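## Task

Take tube B, which has a green cap and sits in rack RK position C2, and seat it fully down in bore C6 of mixer MX. Then run a mix: press START on the mixer and keep the tube in that bore until the green lamp on top of the mixer turns off. Do not grip or disturb anyone else's tubes; they must stay seated in their bores and wells. Every station must still stand level on the bench mat. Nothing counts if the robot is what keeps it in place at the end. Finally open the gripper and move the arm away.

## Robot and tools

Robot: one arm with six revolute joints and a two-finger parallel gripper. The arm base may sit slightly tilted relative to the table.

Scene frame: origin on the table top right under the arm base, +z up, +x forward, +y to the left when facing along +x. Units are metres.

Bench layout: rack RK is closest to the base. Behind it, left to right: spectrophotometer SP, magnet block MG, dry block DB, balance BAL, mixer MX. None are fastened, so any station can be shoved or tipped. Grid naming: viewed from a station's front, row A is the closest row and column 1 the leftmost. The START key is on the mixer's slanted front face. A green lamp on top means a run is in progress; a red lamp means the run was halted because the shaking block was touched or held, and START must be pressed again. Pressing START mid-run has no effect. Seat tubes all the way down. A loose object may occasionally get a brief external push.

Tool execute_actions, argument actions: a list holding zero or one item. Empty list: no command, just returns the current state. An item with rows is a motion: rows is a list of 1 to 15 rows, each row being 7 numbers for this single arm, in order waist, shoulder, elbow, wrist pitch, wrist yaw, wrist roll, gripper opening. The six joint values are absolute target angles in radians (same convention as the Joint positions line), not offsets. Ranges: waist -2.880 to 2.880, shoulder 0.000 to 3.142, elbow 0.000 to 3.019, wrist pitch -1.693 to 1.571, wrist yaw -1.571 to 1.571, wrist roll -2.094 to 2.094; true ends may differ by up to 0.019. A target beyond an end by more than 0.019 and farther out than the current angle gets the call refused (nothing is sent). The opening is an absolute command on a scale of -1 (closed) to +1 (fully open, 0.094 m pad gap). steps (1 to 15, default 15) is how many 1/30 s control steps the action lasts; one row per step, last row repeated. An item with only steps (up to 300) is a wait, counted from the previous result. Optional pictures (boolean) controls whether camera images come back; by default they do.

Motion limits: each step, every joint's target is clamped to within a lead of its measured angle (waist 0.264, shoulder 0.32, elbow 0.276, wrist pitch 0.33, wrist yaw 0.186, wrist roll 0.522 rad), and the whole target is pulled back if it would place the gripper over 70 mm from where it is. Far moves therefore take several actions. Very small commanded moves of a few mm may not move the hand at all. The arm keeps chasing the last row while you think or wait, until it nearly stops or a step is HELD; after that only a new action moves it further. Fingers still in motion keep going.

Result lines: Joint positions and Joint velocities list the six joints (rad, rad/s) then the pad gap (m, m/s). grip_measured is the measured opening on the command scale. To hold something, command roughly 0.03 below grip_measured for a firm grip, less for a lighter one; readings may be offset by about 1 mm for the whole scene. Pad force tops out near 50-62 N, lower for thin parts under 2 mm. "joint sent to its limit" means a joint was driven to its real end (possibly from an earlier action); its absence proves nothing. "joint command not followed" means a clearance check altered or blocked targets (mounts and posts count as arm). HELD marks steps where your row was partly or wholly not sent. Joint torques list each drive's total output, with offsets, noise and friction effects, nonzero even in free air. MOTOR HOT appears from 85 °C; at 100 °C an OVER-TEMPERATURE FAULT drops the arm, so avoid holding loads for long.

Cameras: cam_high and cam_low are fixed, cam_wrist rides on the hand (fisheye, pose not given); all are 504x504. Calibration matrices map scene frame to camera frame and may be off by a few degrees and millimetres.

Tool zoom_image: camera (cam_high, cam_low or cam_wrist) and region [x0, y0, x1, y1] in image pixels, top-left origin, at most 504 by 504; returns an enlarged view of that camera's latest image.

Tool finished_scene: scene is the number of the current scene. Replying with no tool call ends everything.

Avoid: dropping tubes, slamming or pushing hard, touching the mixer's shaking block during a run, tilting or shifting stations, gripping other tubes, and knocking anything off the table, which ends the scene. Before finishing, release the tube and move the hand clear. Smooth, efficient motion is preferred.

Each tool is called by a JSON object that holds its "api" and its "payload", one argument or row to a line.

## Session

{"api": "execute_actions", "payload": {
  "actions": []
}}

Scene clock: 0.00 s of 9600.00 s.
grip_measured=+1.000
Joint positions: [ 0.998  2.258  1.847 -1.05   0.252  2.02   0.094]
Joint velocities: [-0.015  0.005 -0.007 -0.007  0.051 -0.037  0.   ]
Joint torques (N m, as the arm reports them, + toward a larger angle): no reading

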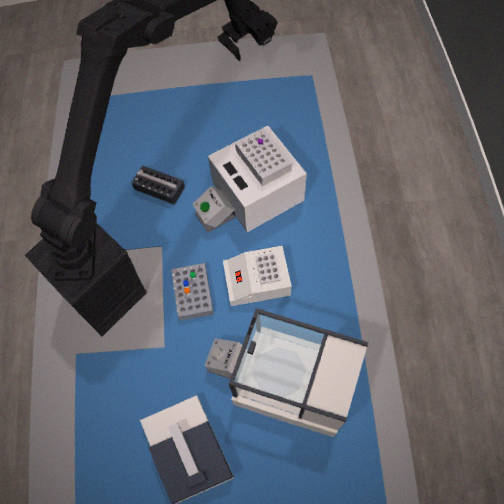

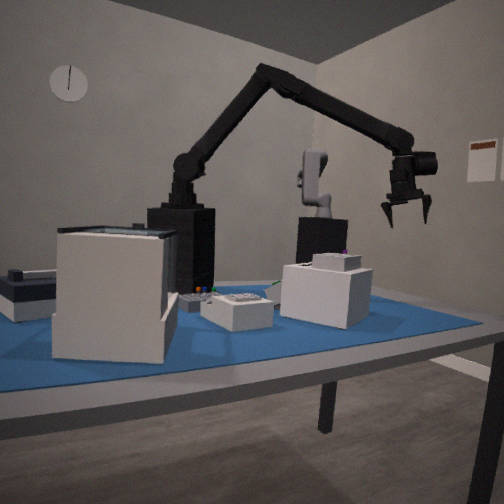

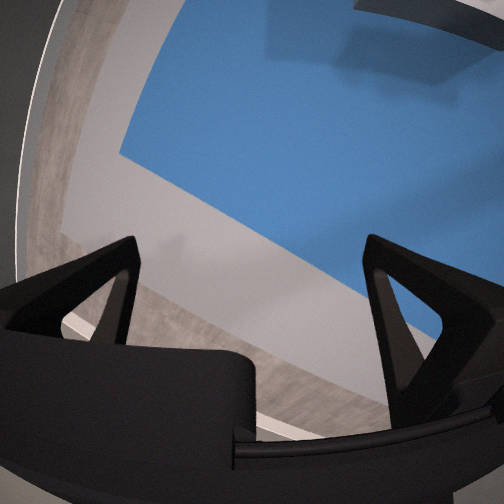

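{"api": "zoom_image", "payload": {
  "camera": "cam_high",
  "region": [150, 240, 270, 330]
}}

{"api": "zoom_image", "payload": {
  "camera": "cam_high",
  "region": [180, 110, 320, 240]
}}

Region (150, 240, 270, 330) of cam_high's 504x504 image, scaled by 4.200, with more detail than that image has; it fills the top 378 rows of this view, and the rest is white.

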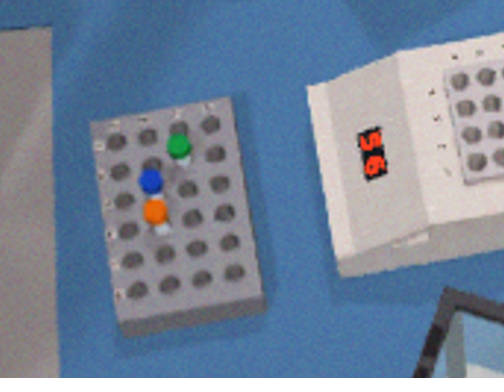

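Region (180, 110, 320, 240) of cam_high's 504x504 image, scaled by 3.600, with more detail than that image has; it fills the top 468 rows of this view, and the rest is white.

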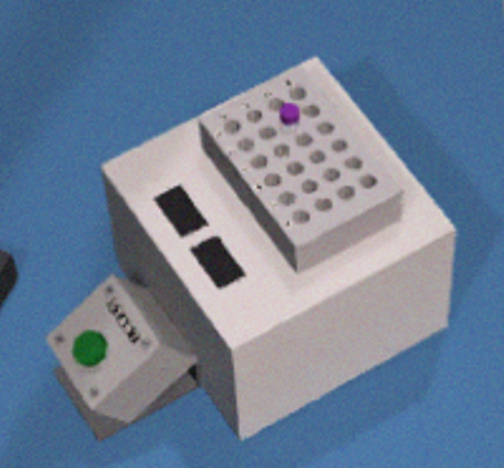

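{"api": "execute_actions", "payload": {
  "actions": [
    {"rows":[[0.998,2.24,1.85,-1.05,0.24,1.97,1],[0.995,2.22,1.84,-1.05,0.23,1.92,1],[0.99,2.19,1.82,-1.05,0.22,1.87,0.9],[0.98,2.16,1.8,-1.05,0.21,1.82,0.8],[0.97,2.13,1.77,-1.05,0.2,1.77,0.7],[0.96,2.1,1.74,-1.05,0.19,1.72,0.6],[0.945,2.07,1.71,-1.05,0.18,1.67,0.5],[0.93,2.04,1.68,-1.05,0.17,1.62,0.4],[0.91,2.01,1.65,-1.05,0.16,1.57,0.3],[0.89,1.98,1.62,-1.05,0.15,1.52,0.2],[0.87,1.95,1.585,-1.05,0.14,1.47,0.1],[0.85,1.92,1.55,-1.05,0.13,1.42,0],[0.83,1.89,1.515,-1.05,0.12,1.37,0],[0.81,1.86,1.48,-1.05,0.11,1.32,0],[0.79,1.83,1.445,-1.05,0.1,1.27,0]],"steps":15}
  ],
  "pictures": false
}}

{"api": "execute_actions", "payload": {
  "actions": [
    {"rows":[[0.765,1.8,1.41,-1.05,0.09,1.22,0],[0.74,1.77,1.375,-1.045,0.08,1.17,0],[0.715,1.74,1.34,-1.04,0.07,1.12,0],[0.69,1.71,1.305,-1.035,0.06,1.07,0],[0.665,1.68,1.27,-1.03,0.05,1.02,0],[0.64,1.65,1.235,-1.025,0.04,0.97,0],[0.615,1.625,1.2,-1.02,0.03,0.92,0],[0.59,1.6,1.165,-1.01,0.02,0.87,0],[0.565,1.575,1.13,-1.0,0.01,0.82,0],[0.54,1.55,1.095,-0.99,0,0.77,0],[0.515,1.53,1.06,-0.98,0,0.72,0],[0.49,1.51,1.025,-0.97,0,0.67,0],[0.465,1.49,0.99,-0.96,0,0.62,0],[0.44,1.475,0.955,-0.95,0,0.57,0],[0.415,1.46,0.92,-0.94,0,0.52,0]],"steps":15}
  ],
  "pictures": false
}}

{"api": "execute_actions", "payload": {
  "actions": [
    {"rows":[[0.39,1.45,0.885,-0.92,0,0.47,0],[0.365,1.445,0.85,-0.9,0,0.42,0],[0.34,1.44,0.815,-0.88,0,0.37,0],[0.315,1.44,0.78,-0.86,0,0.32,0],[0.29,1.44,0.745,-0.835,0,0.27,0],[0.265,1.44,0.71,-0.81,0,0.22,0],[0.24,1.44,0.675,-0.785,0,0.17,0],[0.215,1.445,0.64,-0.755,0,0.12,0],[0.19,1.45,0.605,-0.72,0,0.08,0],[0.165,1.46,0.57,-0.68,0,0.05,0],[0.14,1.47,0.54,-0.64,0,0.02,0],[0.12,1.485,0.51,-0.6,0,0,0],[0.1,1.5,0.485,-0.56,0,-0.01,0],[0.085,1.52,0.465,-0.52,0,-0.01,0],[0.075,1.54,0.45,-0.48,0,-0.01,0]],"steps":15}
  ],
  "pictures": false
}}

{"api": "execute_actions", "payload": {
  "actions": [
    {"rows":[[0.065,1.565,0.44,-0.44,0,-0.01,0],[0.06,1.59,0.43,-0.4,0,-0.01,0],[0.06,1.615,0.423,-0.37,0,-0.01,0],[0.06,1.64,0.417,-0.34,0,-0.01,0],[0.06,1.665,0.412,-0.31,0,-0.01,0],[0.06,1.69,0.408,-0.28,0,-0.01,0],[0.06,1.715,0.405,-0.25,0,-0.01,0],[0.06,1.74,0.402,-0.22,0,-0.01,0],[0.06,1.76,0.4,-0.195,0,-0.01,0],[0.06,1.78,0.4,-0.17,0,-0.01,0],[0.06,1.8,0.4,-0.15,0,-0.01,0],[0.06,1.815,0.4,-0.135,0,-0.01,0],[0.06,1.825,0.4,-0.125,0,-0.01,0],[0.06,1.832,0.4,-0.115,0,-0.01,0],[0.06,1.836,0.4,-0.109,0,-0.01,0]],"steps":15}
  ],
  "pictures": false
}}

{"api": "execute_actions", "payload": {
  "actions": [
    {"steps":15}
  ]
}}

{"api": "zoom_image", "payload": {
  "camera": "cam_low",
  "region": [170, 240, 250, 320]
}}

Scene clock: 18.80 s of 9600.00 s.
grip_measured=+0.002
Joint positions: [ 0.876  1.924  1.522 -1.05   0.112  1.517  0.047]
Joint velocities: [-0.737 -1.099 -0.95  -0.002 -0.256 -1.399 -0.001]
Joint torques (N m, as the arm reports them, + toward a larger angle): [ -1.89 -22.28   8.32   0.34   0.09  -0.08]
Steps of this call (steps 1 to 549: nothing new was sent; steps 550 to 564: all 15 steps of this action). Readings (joint positions):
550: [0.998 2.258 1.847 -1.050 0.247 2.013]
551: [0.998 2.257 1.846 -1.050 0.239 1.998]
553: [0.998 2.243 1.825 -1.050 0.219 1.948]
557: [0.987 2.154 1.716 -1.050 0.178 1.805]
564: the state above

Scene clock: 19.30 s of 9600.00 s.
grip_measured=+0.002
Joint positions: [ 0.466  1.492  0.978 -0.975  0.003  0.738  0.047]
Joint velocities: [-0.64  -0.464 -1.013  0.3   -0.007 -1.473 -0.001]
Joint torques (N m, as the arm reports them, + toward a larger angle): [ -1.54 -14.27   8.26   0.64  -0.08  -0.07]
Steps of this call (steps 1 to 15: all 15 steps of this action). Readings (joint positions):
1: [0.848 1.887 1.486 -1.050 0.101 1.466]
2: [0.818 1.848 1.449 -1.050 0.091 1.414]
4: [0.753 1.773 1.372 -1.049 0.070 1.304]
8: [0.623 1.644 1.227 -1.038 0.032 1.094]
15: the state above

Scene clock: 19.80 s of 9600.00 s.
grip_measured=+0.002
Joint positions: [ 0.104  1.496  0.475 -0.575  0.002  0.085  0.047]
Joint velocities: [-0.484  0.542 -0.618  1.087  0.081 -0.623  0.   ]
Joint torques (N m, as the arm reports them, + toward a larger angle): [-0.79 -8.94  5.73  0.52 -0.2  -0.07]
Steps of this call (steps 1 to 15: all 15 steps of this action). Readings (joint positions):
1: [0.443 1.478 0.943 -0.963 0.002 0.688]
2: [0.419 1.465 0.907 -0.948 0.002 0.638]
4: [0.368 1.449 0.838 -0.912 0.002 0.538]
8: [0.265 1.445 0.698 -0.819 0.002 0.337]
15: the state above

Scene clock: 20.30 s of 9600.00 s.
grip_measured=+0.002
Joint positions: [ 0.069  1.826  0.405 -0.146  0.002  0.004  0.047]
Joint velocities: [ 0.015  0.269 -0.007  0.286  0.022 -0.051  0.   ]
Joint torques (N m, as the arm reports them, + toward a larger angle): [ -1.5  -12.28   0.95   0.58  -0.15  -0.09]
Steps of this call (steps 1 to 15: all 15 steps of this action). Readings (joint positions):
1: [0.089 1.517 0.456 -0.536 0.002 0.068]
2: [0.079 1.541 0.440 -0.497 0.002 0.055]
4: [0.069 1.593 0.422 -0.425 0.002 0.035]
8: [0.069 1.696 0.408 -0.295 0.002 0.015]
15: the state above

Scene clock: 20.80 s of 9600.00 s.
grip_measured=+0.002
Joint positions: [ 0.069  1.836  0.405 -0.126  0.002  0.001  0.047]
Joint velocities: [-0.005 -0.024 -0.002 -0.007  0.022  0.007 -0.001]
Joint torques (N m, as the arm reports them, + toward a larger angle): [ -1.64 -11.04   0.97   0.65  -0.15  -0.09]
Steps of this call (steps 1 to 15: the robot went on to your last target). Readings (joint positions):
1: [0.069 1.833 0.405 -0.138 0.002 0.003]
2: [0.069 1.836 0.405 -0.134 0.002 0.003]
4: [0.069 1.836 0.405 -0.129 0.002 0.002]
8: [0.069 1.836 0.405 -0.126 0.002 0.001]
15: the state above

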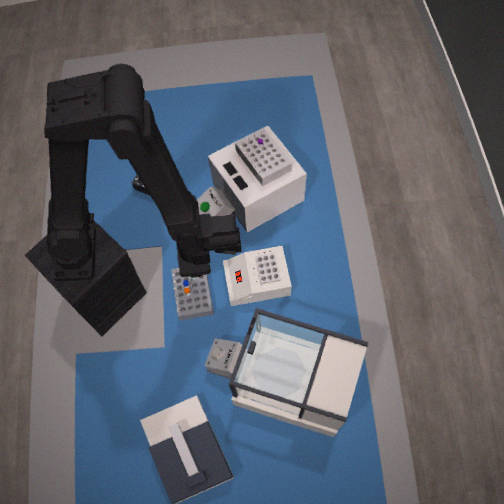

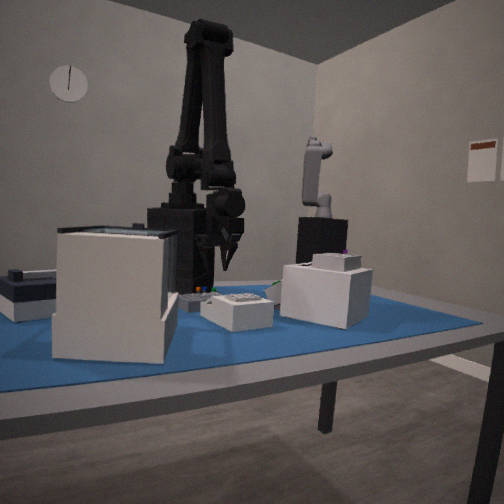

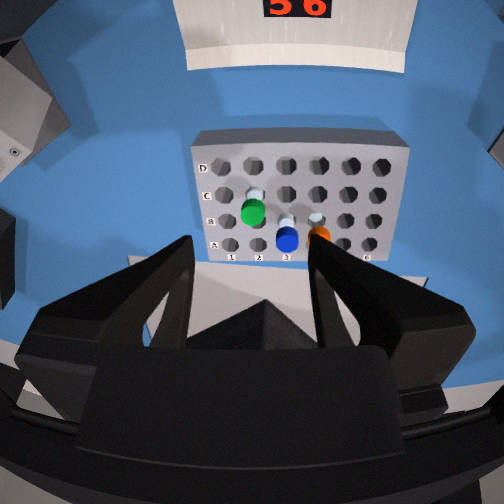

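Region (170, 240, 250, 320) of cam_low's 504x504 image, scaled by 6.300, with more detail than that image has.

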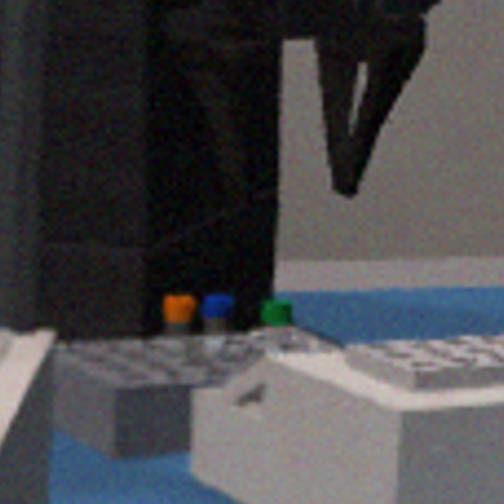

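{"api": "execute_actions", "payload": {
  "actions": [
    {"rows":[[0.057,1.85,0.4,-0.105,0,-0.01,-0.1],[0.055,1.865,0.402,-0.095,0,-0.01,-0.2],[0.053,1.88,0.405,-0.083,0,-0.01,-0.3],[0.053,1.895,0.408,-0.071,0,-0.01,-0.4],[0.053,1.91,0.411,-0.059,0,-0.01,-0.5],[0.053,1.925,0.414,-0.047,0,-0.01,-0.52],[0.053,1.94,0.417,-0.035,0,-0.01,-0.52],[0.053,1.955,0.419,-0.023,0,-0.01,-0.52],[0.053,1.97,0.421,-0.011,0,-0.01,-0.52],[0.053,1.98,0.423,0.001,0,-0.01,-0.52],[0.053,1.99,0.424,0.015,0,-0.01,-0.52]],"steps":15}
  ],
  "pictures": false
}}

{"api": "execute_actions", "payload": {
  "actions": [
    {"steps":8}
  ]
}}

{"api": "zoom_image", "payload": {
  "camera": "cam_low",
  "region": [170, 240, 250, 320]
}}

{"api": "zoom_image", "payload": {
  "camera": "cam_wrist",
  "region": [150, 170, 350, 370]
}}

Scene clock: 26.73 s of 9600.00 s.
grip_measured=-0.518
Joint positions: [ 0.069  1.992  0.418 -0.006  0.002  0.     0.023]
Joint velocities: [-0.005  0.005 -0.007  0.061 -0.007  0.022 -0.001]
Joint torques (N m, as the arm reports them, + toward a larger angle): [ -2.17 -11.75   0.78   0.63  -0.17  -0.09]
Steps of this call (steps 1 to 15: the robot went on to your last target; steps 16 to 163: nothing new was sent; steps 164 to 178: all 15 steps of this action). Readings (joint positions):
164: [0.069 1.837 0.405 -0.125 0.002 0.001]
165: [0.069 1.839 0.405 -0.122 0.002 0.001]
167: [0.069 1.854 0.405 -0.105 0.002 0.000]
171: [0.069 1.918 0.407 -0.061 0.002 0.000]
178: the state above

Scene clock: 27.00 s of 9600.00 s.
grip_measured=-0.518
Joint positions: [ 0.069  1.992  0.419 -0.001  0.002  0.     0.023]
Joint velocities: [ 0.005 -0.005 -0.002  0.007  0.139 -0.007  0.001]
Joint torques (N m, as the arm reports them, + toward a larger angle): [ -1.96 -11.49   0.47   0.62  -0.15  -0.08]
Steps of this call (steps 1 to 8: the robot went on to your last target). Readings (joint positions):
1: [0.069 1.992 0.418 -0.004 0.002 0.000]
2: [0.069 1.992 0.418 -0.003 0.002 0.000]
4: [0.069 1.992 0.419 -0.002 0.002 0.000]
8: the state above

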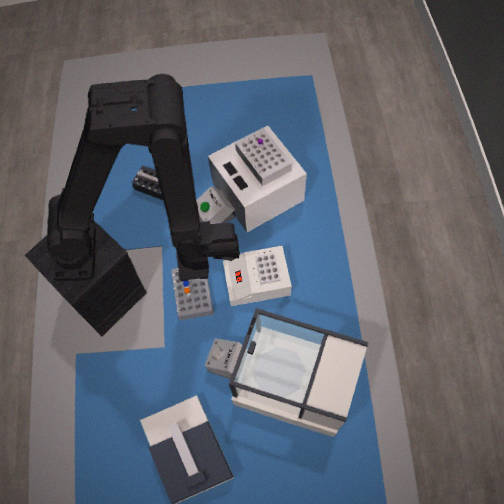

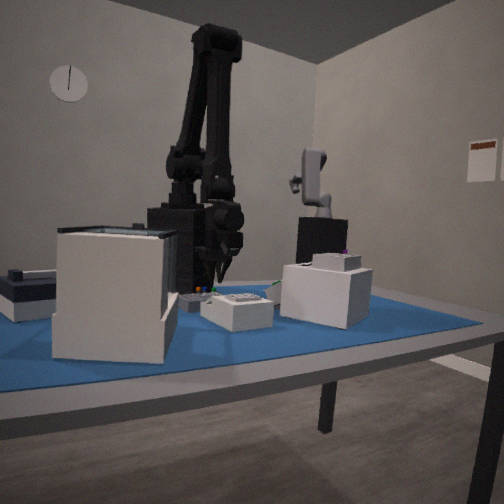

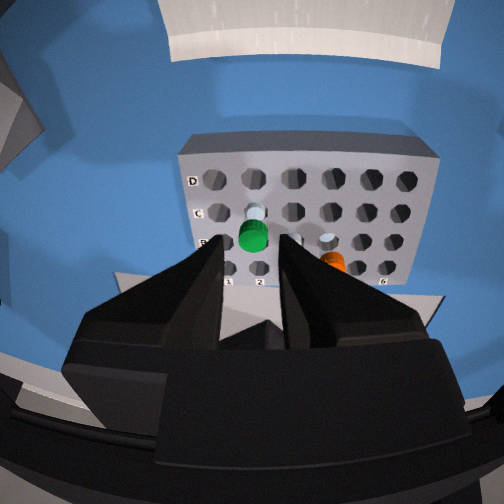

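Region (170, 240, 250, 320) of cam_low's 504x504 image, scaled by 6.300, with more detail than that image has.

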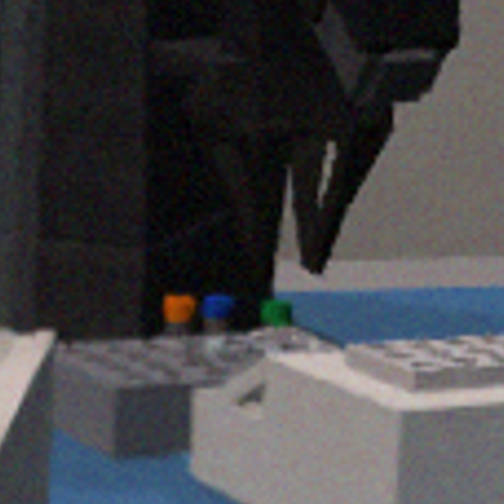

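Region (150, 170, 350, 370) of cam_wrist's 504x504 image, scaled by 2.520, with more detail than that image has.

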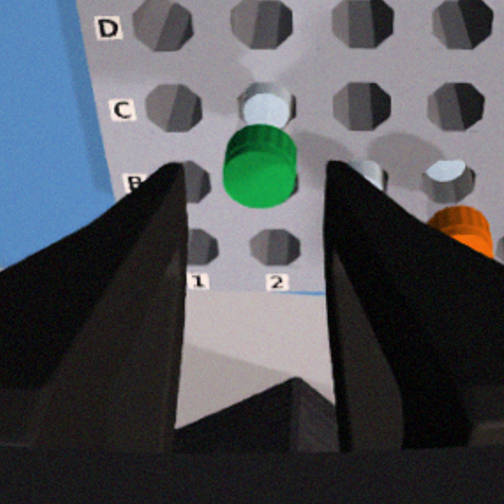

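{"api": "execute_actions", "payload": {
  "actions": [
    {"rows":[[0.05,2.0,0.426,0.023,0,-0.01,-0.55],[0.05,2.01,0.428,0.031,0,-0.01,-0.57],[0.05,2.02,0.43,0.039,0,-0.01,-0.57],[0.05,2.03,0.432,0.047,0,-0.01,-0.57],[0.05,2.04,0.434,0.055,0,-0.01,-0.57],[0.05,2.05,0.436,0.062,0,-0.01,-0.57],[0.05,2.06,0.438,0.069,0,-0.01,-0.57],[0.05,2.07,0.44,0.076,0,-0.01,-0.57],[0.05,2.08,0.442,0.083,0,-0.01,-0.57],[0.05,2.088,0.443,0.089,0,-0.01,-0.57]],"steps":15}
  ],
  "pictures": false
}}

{"api": "execute_actions", "payload": {
  "actions": [
    {"steps":8}
  ]
}}

{"api": "zoom_image", "payload": {
  "camera": "cam_low",
  "region": [170, 240, 250, 320]
}}

{"api": "zoom_image", "payload": {
  "camera": "cam_wrist",
  "region": [150, 170, 350, 370]
}}

Scene clock: 32.13 s of 9600.00 s.
grip_measured=-0.568
Joint positions: [0.066 2.086 0.439 0.069 0.002 0.    0.02 ]
Joint velocities: [-0.005  0.005 -0.007  0.007 -0.051 -0.066 -0.   ]
Joint torques (N m, as the arm reports them, + toward a larger angle): [ -2.18 -11.72  -0.34   0.6   -0.14  -0.09]
Steps of this call (steps 1 to 15: the robot went on to your last target; steps 16 to 139: nothing new was sent; steps 140 to 154: all 15 steps of this action). Readings (joint positions):
140: [0.069 1.992 0.419 -0.000 0.002 0.000]
141: [0.068 1.993 0.419 0.004 0.002 0.000]
143: [0.067 2.001 0.422 0.016 0.002 0.000]
147: [0.066 2.041 0.434 0.047 0.002 0.000]
154: the state above

Scene clock: 32.40 s of 9600.00 s.
grip_measured=-0.568
Joint positions: [0.066 2.086 0.439 0.072 0.002 0.    0.02 ]
Joint velocities: [ 0.005 -0.024  0.002 -0.002  0.037 -0.007 -0.001]
Joint torques (N m, as the arm reports them, + toward a larger angle): [ -2.03 -11.76  -0.2    0.67  -0.14  -0.1 ]
Steps of this call (steps 1 to 8: the robot went on to your last target). Readings (joint positions):
1: [0.066 2.086 0.439 0.070 0.002 0.000]
2: [0.066 2.086 0.439 0.072 0.002 0.000]
4: [0.066 2.086 0.439 0.072 0.002 0.000]
8: the state above

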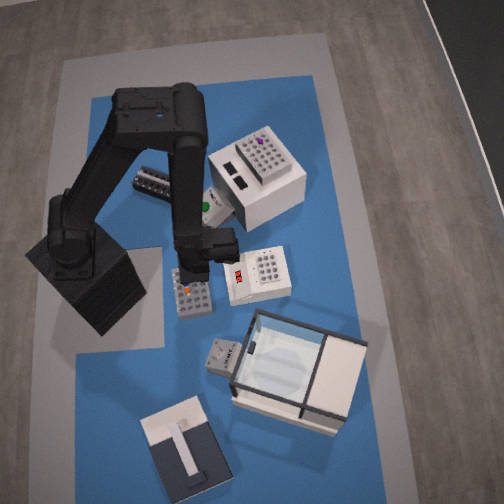

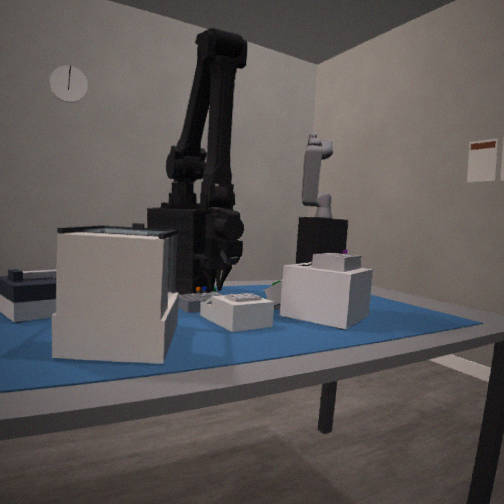

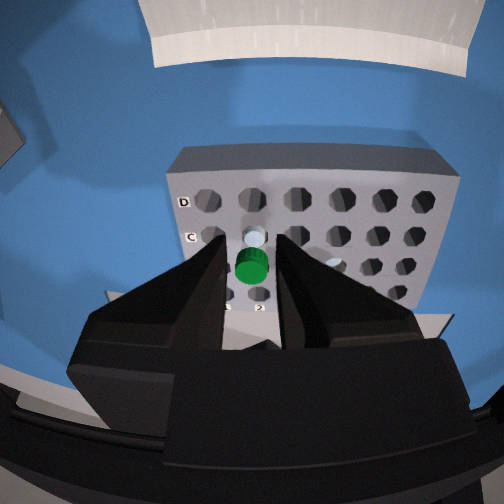

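Region (170, 240, 250, 320) of cam_low's 504x504 image, scaled by 6.300, with more detail than that image has.

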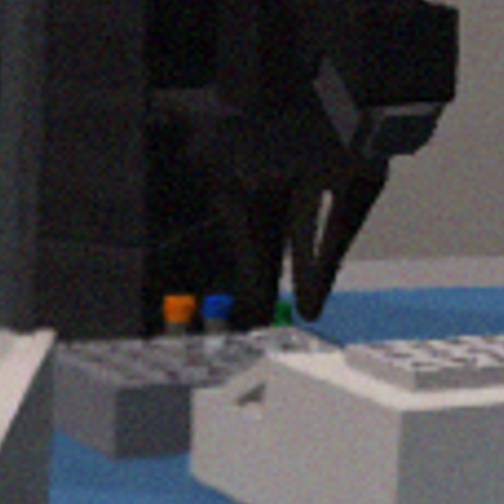

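Region (150, 170, 350, 370) of cam_wrist's 504x504 image, scaled by 2.520, with more detail than that image has.

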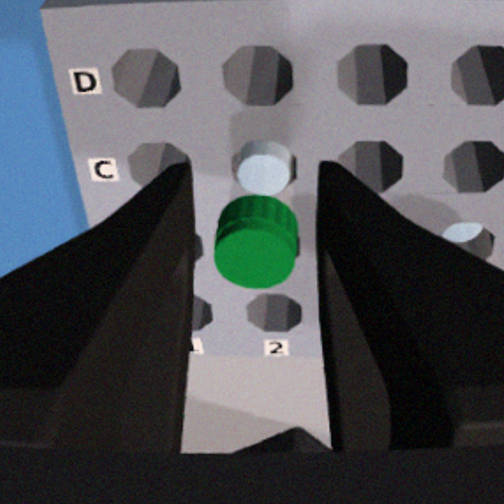

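{"api": "execute_actions", "payload": {
  "actions": [
    {"rows":[[0.05,2.094,0.443,0.085,0,-0.01,-0.57],[0.05,2.098,0.443,0.085,0,-0.01,-0.57],[0.05,2.102,0.443,0.085,0,-0.01,-0.57],[0.05,2.102,0.443,0.085,0,-0.01,-0.6],[0.05,2.102,0.443,0.085,0,-0.01,-0.63],[0.05,2.102,0.443,0.085,0,-0.01,-0.66],[0.05,2.102,0.443,0.085,0,-0.01,-0.68],[0.05,2.102,0.443,0.085,0,-0.01,-0.7],[0.05,2.102,0.443,0.085,0,-0.01,-0.72],[0.05,2.102,0.443,0.085,0,-0.01,-0.735],[0.05,2.102,0.443,0.085,0,-0.01,-0.75],[0.05,2.102,0.443,0.085,0,-0.01,-0.765],[0.05,2.102,0.443,0.085,0,-0.01,-0.78]],"steps":15}
  ]
}}

Scene clock: 36.20 s of 9600.00 s.
grip_measured=-0.766
Joint positions: [0.066 2.094 0.439 0.072 0.002 0.    0.011]
Joint velocities: [-0.024 -0.015  0.002  0.012 -0.051  0.022 -0.001]
Joint torques (N m, as the arm reports them, + toward a larger angle): [ -2.07 -11.32  -0.23   0.52  -0.14  -0.08]
Steps of this call (steps 1 to 15: the robot went on to your last target; steps 16 to 99: nothing new was sent; steps 100 to 114: all 15 steps of this action). Readings (joint positions):
100: [0.066 2.086 0.439 0.072 0.002 0.000]
101: [0.066 2.086 0.439 0.072 0.002 0.000]
103: [0.066 2.088 0.439 0.072 0.002 0.000]
107: [0.066 2.093 0.439 0.072 0.002 0.000]
114: the state above

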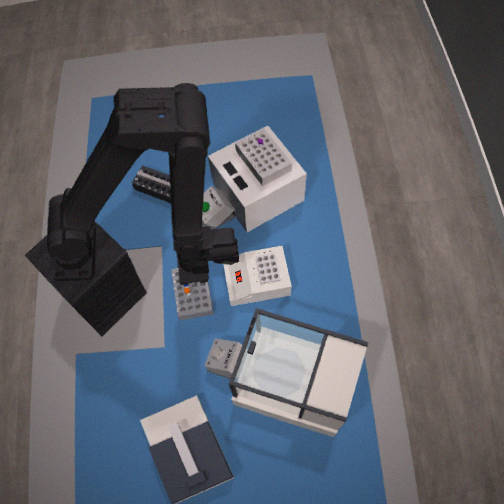

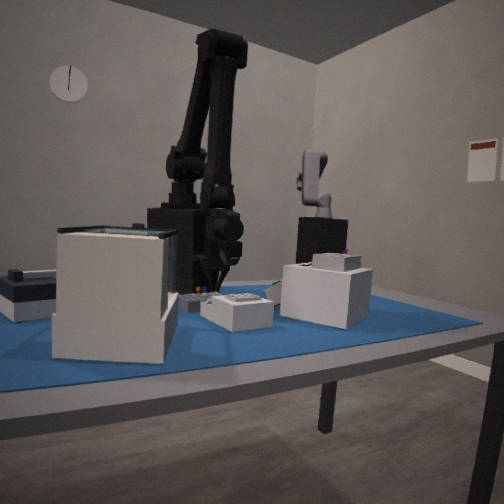

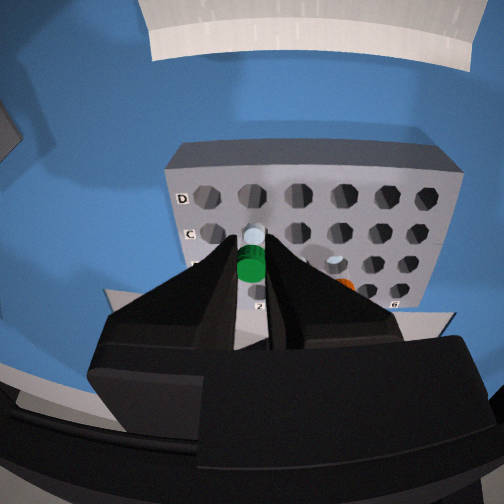

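{"api": "execute_actions", "payload": {
  "actions": [
    {"rows":[[0.05,2.09,0.44,0.07,0,-0.01,-0.79],[0.05,2.08,0.436,0.058,0,-0.01,-0.79],[0.05,2.07,0.433,0.048,0,-0.01,-0.79],[0.05,2.06,0.43,0.04,0,-0.01,-0.79],[0.05,2.05,0.428,0.032,0,-0.01,-0.79],[0.05,2.04,0.426,0.024,0,-0.01,-0.79],[0.05,2.028,0.423,0.014,0,-0.01,-0.79],[0.05,2.016,0.421,0.004,0,-0.01,-0.79],[0.05,2.004,0.418,-0.006,0,-0.01,-0.79],[0.05,1.99,0.416,-0.017,0,-0.01,-0.79],[0.05,1.975,0.413,-0.029,0,-0.01,-0.79],[0.05,1.96,0.411,-0.042,0,-0.01,-0.79],[0.05,1.945,0.408,-0.054,0,-0.01,-0.79],[0.05,1.93,0.406,-0.067,0,-0.01,-0.79],[0.05,1.915,0.403,-0.079,0,-0.01,-0.79]],"steps":15}
  ],
  "pictures": false
}}

{"api": "execute_actions", "payload": {
  "actions": [
    {"rows":[[0.05,1.9,0.401,-0.092,0,-0.01,-0.79],[0.05,1.88,0.398,-0.109,0,-0.01,-0.79],[0.05,1.86,0.395,-0.126,0,-0.01,-0.79],[0.05,1.835,0.392,-0.148,0,-0.01,-0.79],[0.05,1.81,0.392,-0.173,0,-0.01,-0.79],[0.05,1.78,0.395,-0.205,0,-0.01,-0.79],[0.05,1.75,0.4,-0.24,0,-0.01,-0.79],[0.05,1.72,0.41,-0.28,0,-0.01,-0.79],[0.05,1.69,0.42,-0.32,0,-0.01,-0.79],[0.05,1.66,0.43,-0.36,0,-0.01,-0.79],[0.05,1.63,0.44,-0.4,0,-0.01,-0.79],[0.05,1.6,0.45,-0.44,0,-0.01,-0.79],[0.05,1.57,0.46,-0.48,0,-0.01,-0.79],[0.05,1.54,0.47,-0.52,0,-0.01,-0.79],[0.05,1.515,0.485,-0.56,0,-0.01,-0.79]],"steps":15}
  ],
  "pictures": false
}}

{"api": "execute_actions", "payload": {
  "actions": [
    {"rows":[[0.06,1.495,0.505,-0.6,0,-0.01,-0.79],[0.07,1.48,0.53,-0.64,0,-0.01,-0.79],[0.085,1.465,0.555,-0.68,0,-0.01,-0.79],[0.1,1.455,0.585,-0.72,0,-0.01,-0.79],[0.12,1.45,0.62,-0.76,0,-0.01,-0.79],[0.14,1.445,0.655,-0.8,0,-0.01,-0.79],[0.16,1.445,0.69,-0.835,0,-0.01,-0.79],[0.18,1.445,0.725,-0.87,0,-0.01,-0.79],[0.2,1.45,0.76,-0.9,0,-0.01,-0.79],[0.22,1.46,0.795,-0.925,0,-0.01,-0.79],[0.24,1.475,0.83,-0.945,0,-0.01,-0.79],[0.26,1.495,0.865,-0.96,0,-0.01,-0.79],[0.28,1.52,0.9,-0.97,0,-0.01,-0.79],[0.3,1.545,0.935,-0.98,0,-0.01,-0.79],[0.32,1.57,0.97,-0.99,0,-0.01,-0.79]],"steps":15}
  ],
  "pictures": false
}}

{"api": "execute_actions", "payload": {
  "actions": [
    {"rows":[[0.34,1.595,1.005,-1.0,0,-0.01,-0.79],[0.36,1.62,1.04,-1.005,0,-0.01,-0.79],[0.38,1.645,1.075,-1.01,0,-0.01,-0.79],[0.4,1.67,1.11,-1.015,0,-0.01,-0.79],[0.415,1.695,1.145,-1.015,0,-0.01,-0.79],[0.43,1.72,1.175,-1.015,0,-0.01,-0.79],[0.44,1.745,1.205,-1.015,0,-0.01,-0.79],[0.45,1.77,1.23,-1.015,0,-0.01,-0.79],[0.46,1.79,1.255,-1.015,0,-0.01,-0.79],[0.465,1.81,1.275,-1.015,0,-0.01,-0.79],[0.47,1.83,1.29,-1.015,0,-0.01,-0.79],[0.475,1.845,1.305,-1.015,0,-0.01,-0.79],[0.475,1.855,1.315,-1.015,0,-0.01,-0.79],[0.475,1.865,1.32,-1.015,0,-0.01,-0.79],[0.475,1.87,1.325,-1.015,0,-0.01,-0.79]],"steps":15}
  ],
  "pictures": false
}}

{"api": "execute_actions", "payload": {
  "actions": [
    {"steps":18}
  ]
}}

{"api": "zoom_image", "payload": {
  "camera": "cam_low",
  "region": [290, 180, 390, 280]
}}

Scene clock: 47.70 s of 9600.00 s.
grip_measured=-0.773
Joint positions: [ 0.066  1.956  0.413 -0.041  0.001  0.     0.011]
Joint velocities: [-0.005 -0.444 -0.1   -0.335  0.037 -0.022 -0.   ]
Joint torques (N m, as the arm reports them, + toward a larger angle): [ -1.95 -12.59   0.05  -0.4   -0.09  -0.08]
Steps of this call (steps 1 to 15: the robot went on to your last target; steps 16 to 330: nothing new was sent; steps 331 to 345: all 15 steps of this action). Readings (joint positions):
331: [0.066 2.094 0.439 0.072 0.002 0.000]
332: [0.066 2.094 0.439 0.072 0.002 0.000]
334: [0.066 2.091 0.439 0.066 0.002 0.000]
338: [0.066 2.058 0.436 0.036 0.002 0.000]
345: the state above

Scene clock: 48.20 s of 9600.00 s.
grip_measured=-0.773
Joint positions: [ 0.066  1.572  0.441 -0.472  0.001  0.     0.011]
Joint velocities: [-0.015 -0.855  0.291 -1.145 -0.066  0.051 -0.   ]
Joint torques (N m, as the arm reports them, + toward a larger angle): [ -2.19 -10.68   5.79  -0.32  -0.12  -0.1 ]
Steps of this call (steps 1 to 15: all 15 steps of this action). Readings (joint positions):
1: [0.066 1.940 0.410 -0.054 0.001 0.000]
2: [0.066 1.924 0.408 -0.067 0.001 0.000]
4: [0.066 1.888 0.403 -0.099 0.001 0.000]
8: [0.066 1.790 0.398 -0.203 0.001 0.000]
15: the state above

Scene clock: 48.70 s of 9600.00 s.
grip_measured=-0.773
Joint positions: [ 0.271  1.502  0.883 -0.952  0.001  0.     0.011]
Joint velocities: [ 0.581  0.611  1.087 -0.33  -0.007 -0.037 -0.   ]
Joint torques (N m, as the arm reports them, + toward a larger angle): [ -0.07 -10.19   9.07  -0.33  -0.16  -0.08]
Steps of this call (steps 1 to 15: all 15 steps of this action). Readings (joint positions):
1: [0.066 1.544 0.453 -0.511 0.001 0.000]
2: [0.066 1.519 0.468 -0.552 0.001 0.000]
4: [0.068 1.482 0.507 -0.633 0.001 0.000]
8: [0.119 1.456 0.627 -0.789 0.001 0.000]
15: the state above

Scene clock: 49.20 s of 9600.00 s.
grip_measured=-0.773
Joint positions: [ 0.473  1.856  1.276 -0.997  0.001 -0.001  0.011]
Joint velocities: [ 0.024  0.298  0.168  0.017  0.051 -0.022 -0.002]
Joint torques (N m, as the arm reports them, + toward a larger angle): [  0.62 -19.65  10.95  -0.52  -0.12  -0.1 ]
Steps of this call (steps 1 to 15: all 15 steps of this action). Readings (joint positions):
1: [0.291 1.525 0.920 -0.963 0.001 0.000]
2: [0.310 1.551 0.956 -0.972 0.001 0.000]
4: [0.348 1.608 1.025 -0.986 0.001 0.000]
8: [0.418 1.721 1.148 -0.997 0.001 0.000]
15: the state above

Scene clock: 49.80 s of 9600.00 s.
grip_measured=-0.773
Joint positions: [ 0.474  1.873  1.281 -1.     0.001 -0.001  0.011]
Joint velocities: [ 0.005  0.005 -0.027  0.007  0.007  0.022 -0.001]
Joint torques (N m, as the arm reports them, + toward a larger angle): [  0.43 -19.66  11.16  -0.43  -0.14  -0.09]
Steps of this call (steps 1 to 18: the robot went on to your last target). Readings (joint positions):
1: [0.474 1.864 1.280 -0.997 0.001 -0.001]
2: [0.474 1.869 1.281 -0.997 0.001 -0.001]
4: [0.474 1.873 1.281 -0.999 0.001 -0.001]
8: [0.474 1.873 1.281 -1.000 0.001 -0.001]
18: the state above

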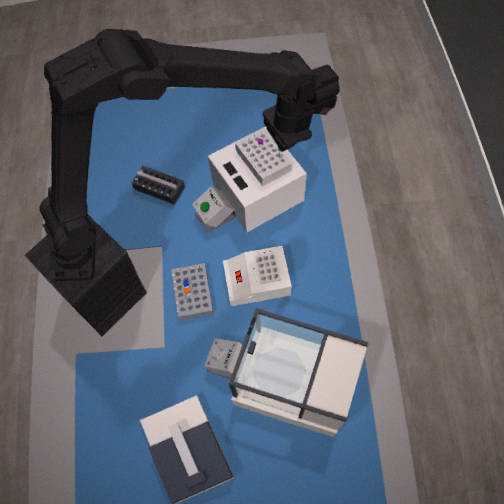

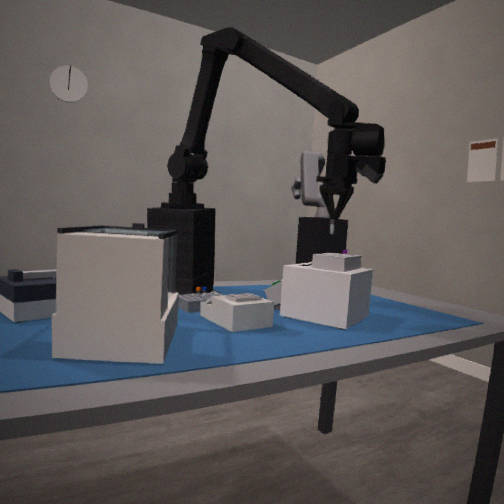

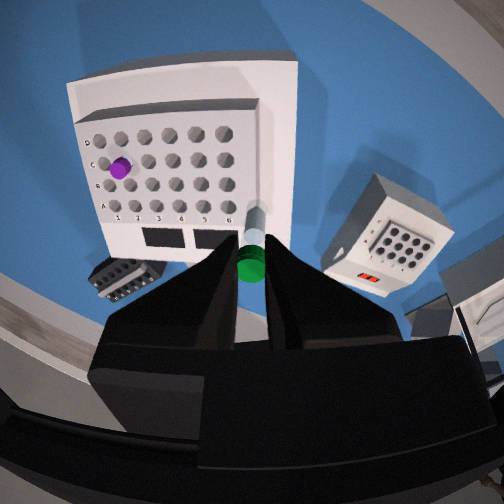

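Region (290, 180, 390, 280) of cam_low's 504x504 image, scaled by 5.040, with more detail than that image has.

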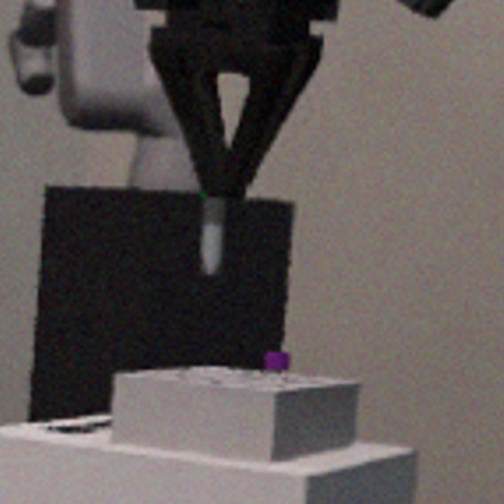

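{"api": "execute_actions", "payload": {
  "actions": [
    {"rows":[[0.485,1.87,1.325,-1.015,0,-0.01,-0.79],[0.495,1.87,1.325,-1.015,0,-0.01,-0.79],[0.505,1.87,1.325,-1.015,0,-0.01,-0.79],[0.515,1.87,1.325,-1.015,0,-0.01,-0.79],[0.52,1.87,1.325,-1.015,0,-0.01,-0.79]],"steps":15}
  ]
}}

Scene clock: 59.27 s of 9600.00 s.
grip_measured=-0.773
Joint positions: [ 0.512  1.873  1.281 -1.     0.001 -0.001  0.011]
Joint velocities: [-0.005  0.005  0.007  0.002 -0.037  0.007 -0.001]
Joint torques (N m, as the arm reports them, + toward a larger angle): [  1.09 -19.4   11.21  -0.47  -0.13  -0.07]
Steps of this call (steps 1 to 15: the robot went on to your last target; steps 16 to 269: nothing new was sent; steps 270 to 284: all 15 steps of this action). Readings (joint positions):
270: [0.474 1.873 1.281 -1.000 0.001 -0.001]
271: [0.474 1.873 1.281 -1.000 0.001 -0.001]
273: [0.477 1.873 1.281 -1.000 0.001 -0.001]
277: [0.496 1.873 1.281 -1.000 0.001 -0.001]
284: the state above

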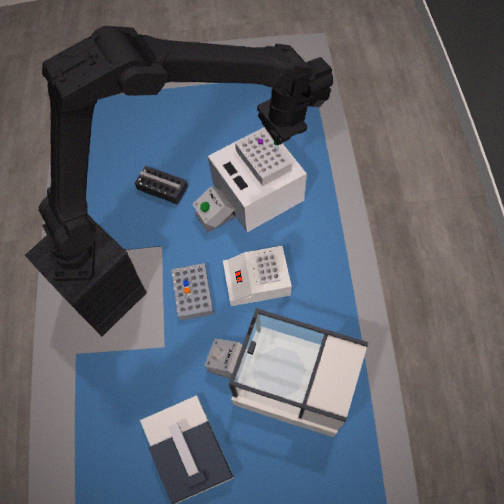

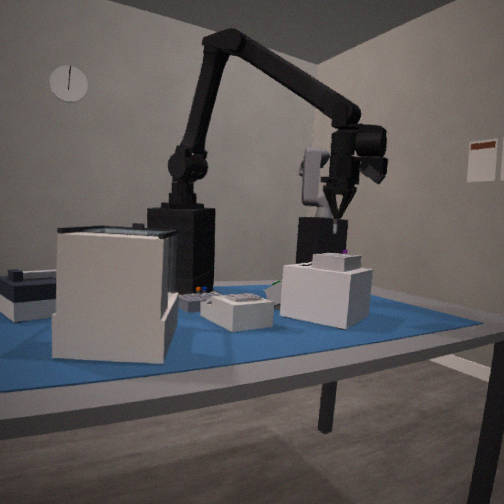

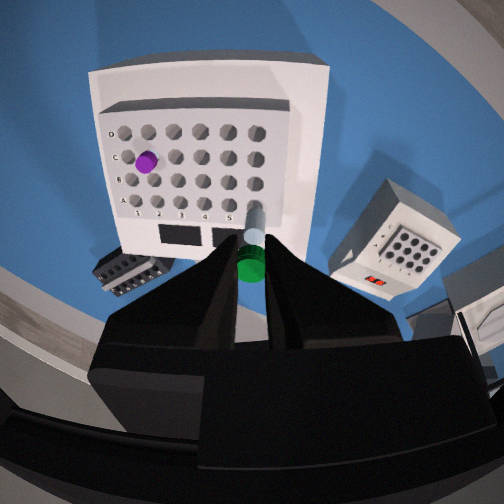

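{"api": "execute_actions", "payload": {
  "actions": [
    {"rows":[[0.52,1.876,1.325,-1.005,0,-0.01,-0.79],[0.52,1.882,1.325,-0.995,0,-0.01,-0.79],[0.52,1.888,1.325,-0.985,0,-0.01,-0.79],[0.52,1.894,1.325,-0.977,0,-0.01,-0.79],[0.52,1.9,1.325,-0.97,0,-0.01,-0.79],[0.52,1.906,1.325,-0.964,0,-0.01,-0.79],[0.52,1.912,1.325,-0.958,0,-0.01,-0.79],[0.52,1.918,1.325,-0.952,0,-0.01,-0.79],[0.52,1.924,1.325,-0.946,0,-0.01,-0.79],[0.52,1.93,1.325,-0.94,0,-0.01,-0.79]],"steps":15}
  ]
}}

{"api": "execute_actions", "payload": {
  "actions": [
    {"steps":8}
  ]
}}

{"api": "zoom_image", "payload": {
  "camera": "cam_low",
  "region": [290,180,390,280]
}}

Scene clock: 63.10 s of 9600.00 s.
grip_measured=-0.773
Joint positions: [ 0.512  1.93   1.281 -0.958  0.001 -0.001  0.011]
Joint velocities: [ 0.024  0.054  0.007 -0.002 -0.022 -0.022 -0.   ]
Joint torques (N m, as the arm reports them, + toward a larger angle): [  1.12 -19.93  10.87   0.66  -0.13  -0.09]
Steps of this call (steps 1 to 15: the robot went on to your last target; steps 16 to 100: nothing new was sent; steps 101 to 115: all 15 steps of this action). Readings (joint positions):
101: [0.512 1.873 1.281 -1.000 0.001 -0.001]
102: [0.512 1.873 1.281 -1.000 0.001 -0.001]
104: [0.512 1.874 1.281 -0.999 0.001 -0.001]
108: [0.512 1.888 1.281 -0.980 0.001 -0.001]
115: the state above

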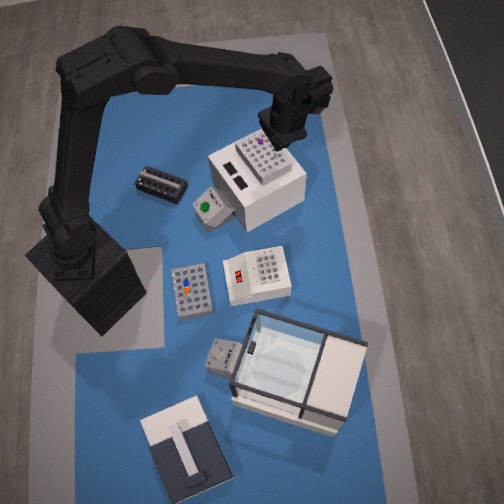

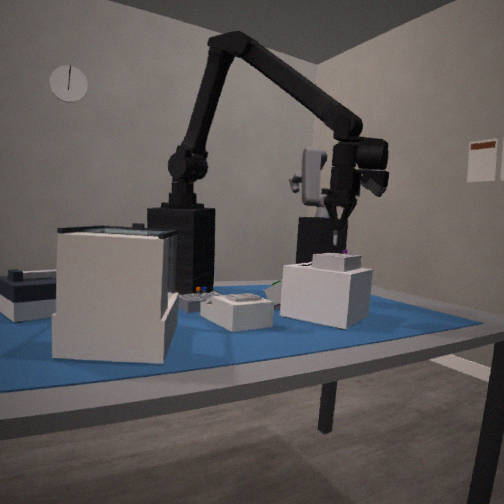

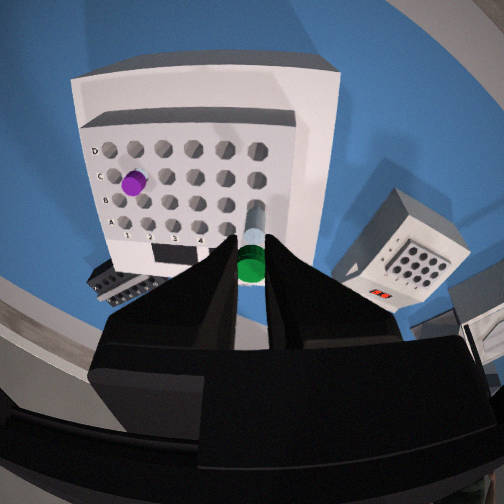

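Scene clock: 63.37 s of 9600.00 s.
grip_measured=-0.773
Joint positions: [ 0.512  1.931  1.282 -0.957  0.001 -0.001  0.011]
Joint velocities: [-0.015 -0.015  0.007  0.007  0.022  0.022 -0.001]
Joint torques (N m, as the arm reports them, + toward a larger angle): [  0.8  -19.94  10.86   0.69  -0.12  -0.08]
Steps of this call (steps 1 to 8: the robot went on to your last target). Readings (joint positions):
1: [0.512 1.931 1.281 -0.958 0.001 -0.001]
2: [0.512 1.931 1.281 -0.958 0.001 -0.001]
4: [0.512 1.931 1.282 -0.958 0.001 -0.001]
8: the state above

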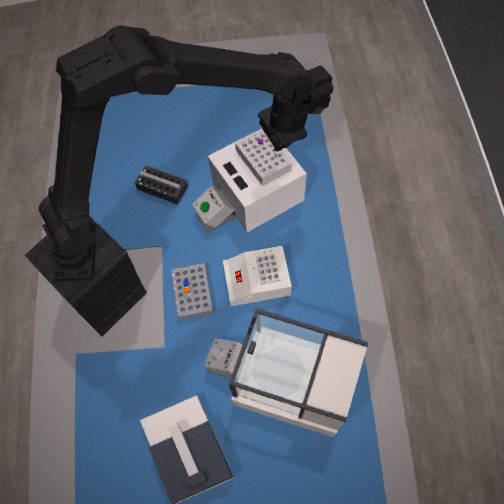

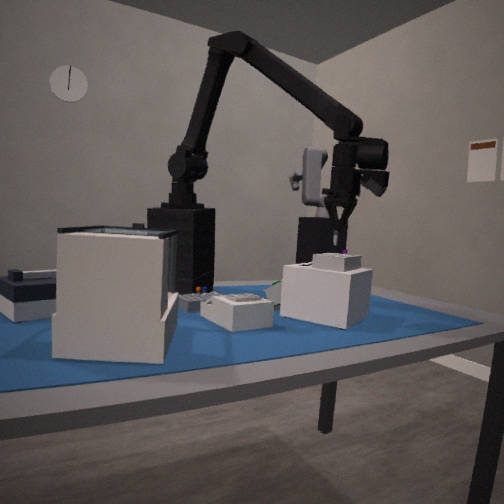

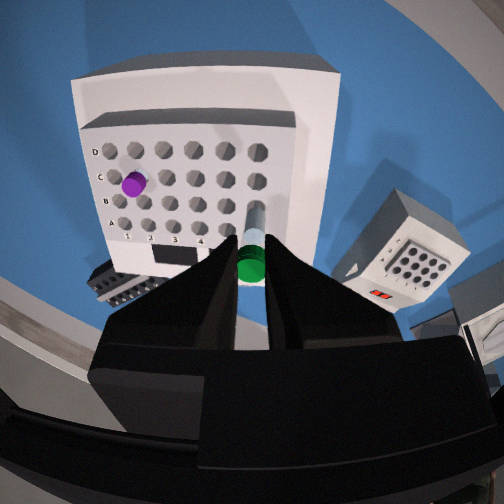

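Region (290, 180, 390, 280) of cam_low's 504x504 image, scaled by 5.040, with more detail than that image has.

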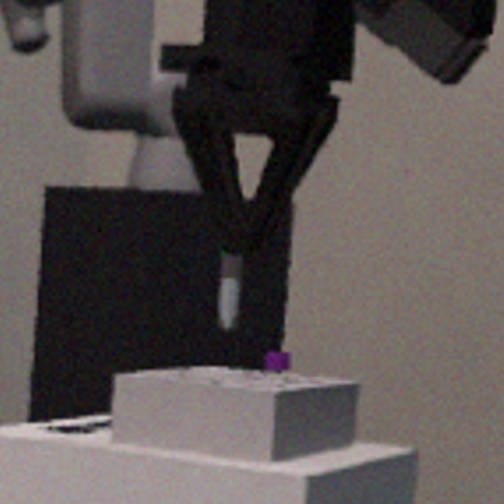

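{"api": "execute_actions", "payload": {
  "actions": [
    {"rows":[[0.52,1.934,1.325,-0.937,0,-0.01,-0.79],[0.52,1.938,1.325,-0.934,0,-0.01,-0.79],[0.52,1.942,1.325,-0.931,0,-0.01,-0.79],[0.52,1.946,1.325,-0.928,0,-0.01,-0.79],[0.52,1.95,1.325,-0.925,0,-0.01,-0.79],[0.52,1.954,1.325,-0.922,0,-0.01,-0.79],[0.52,1.958,1.325,-0.919,0,-0.01,-0.79],[0.52,1.962,1.325,-0.916,0,-0.01,-0.79],[0.52,1.966,1.325,-0.913,0,-0.01,-0.79]],"steps":15}
  ]
}}

{"api": "zoom_image", "payload": {
  "camera": "cam_low",
  "region": [290,180,390,280]
}}

{"api": "zoom_image", "payload": {
  "camera": "cam_wrist",
  "region": [200,150,320,270]
}}

Scene clock: 66.80 s of 9600.00 s.
grip_measured=-0.773
Joint positions: [ 0.512  1.961  1.282 -0.931  0.001 -0.001  0.011]
Joint velocities: [-0.015  0.034 -0.012 -0.012 -0.051  0.022 -0.001]
Joint torques (N m, as the arm reports them, + toward a larger angle): [  1.04 -19.06  10.63   0.65  -0.12  -0.08]
Steps of this call (steps 1 to 15: the robot went on to your last target; steps 16 to 88: nothing new was sent; steps 89 to 103: all 15 steps of this action). Readings (joint positions):
89: [0.512 1.931 1.282 -0.957 0.001 -0.001]
90: [0.512 1.931 1.282 -0.955 0.001 -0.001]
92: [0.512 1.932 1.282 -0.950 0.001 -0.001]
96: [0.512 1.938 1.282 -0.938 0.001 -0.001]
103: the state above

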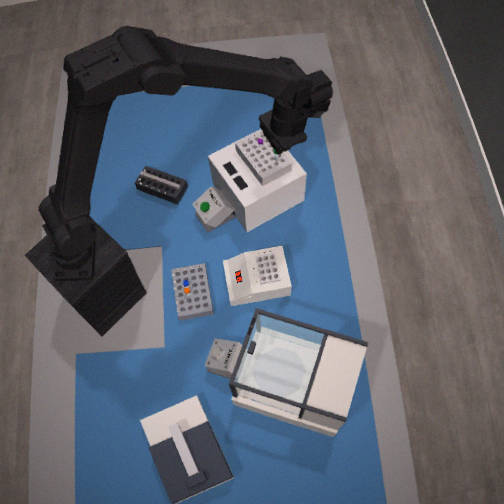

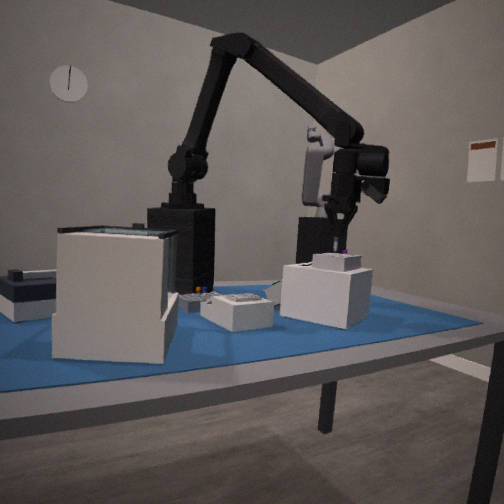

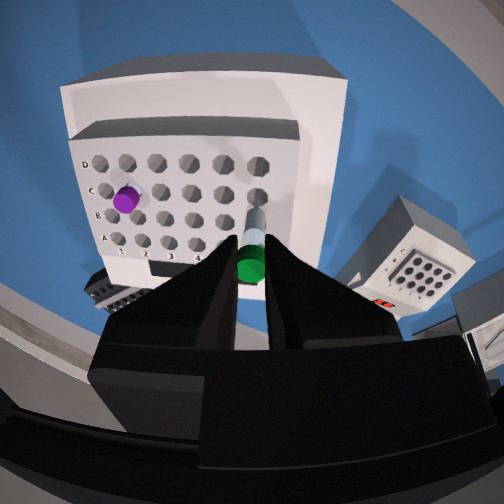

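Region (290, 180, 390, 280) of cam_low's 504x504 image, scaled by 5.040, with more detail than that image has.

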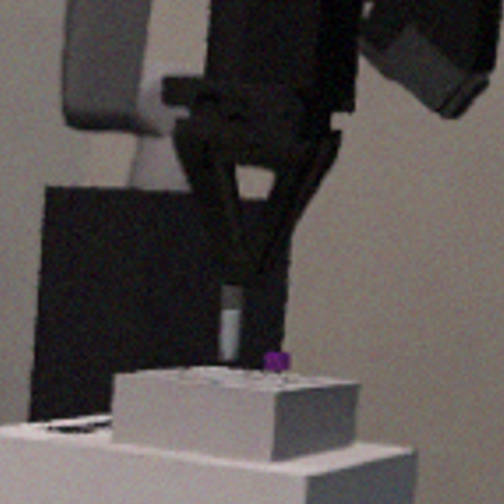

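Region (200, 150, 320, 270) of cam_wrist's 504x504 image, scaled by 4.200, with more detail than that image has.

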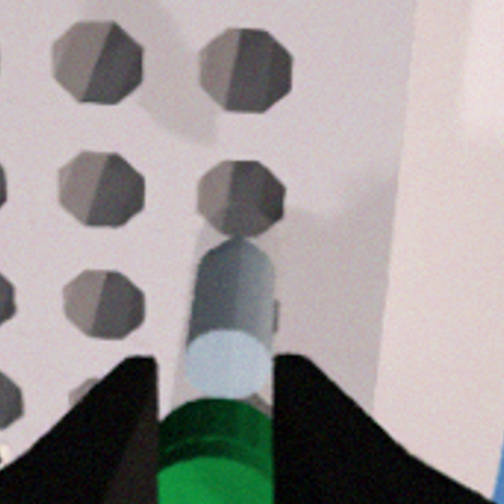

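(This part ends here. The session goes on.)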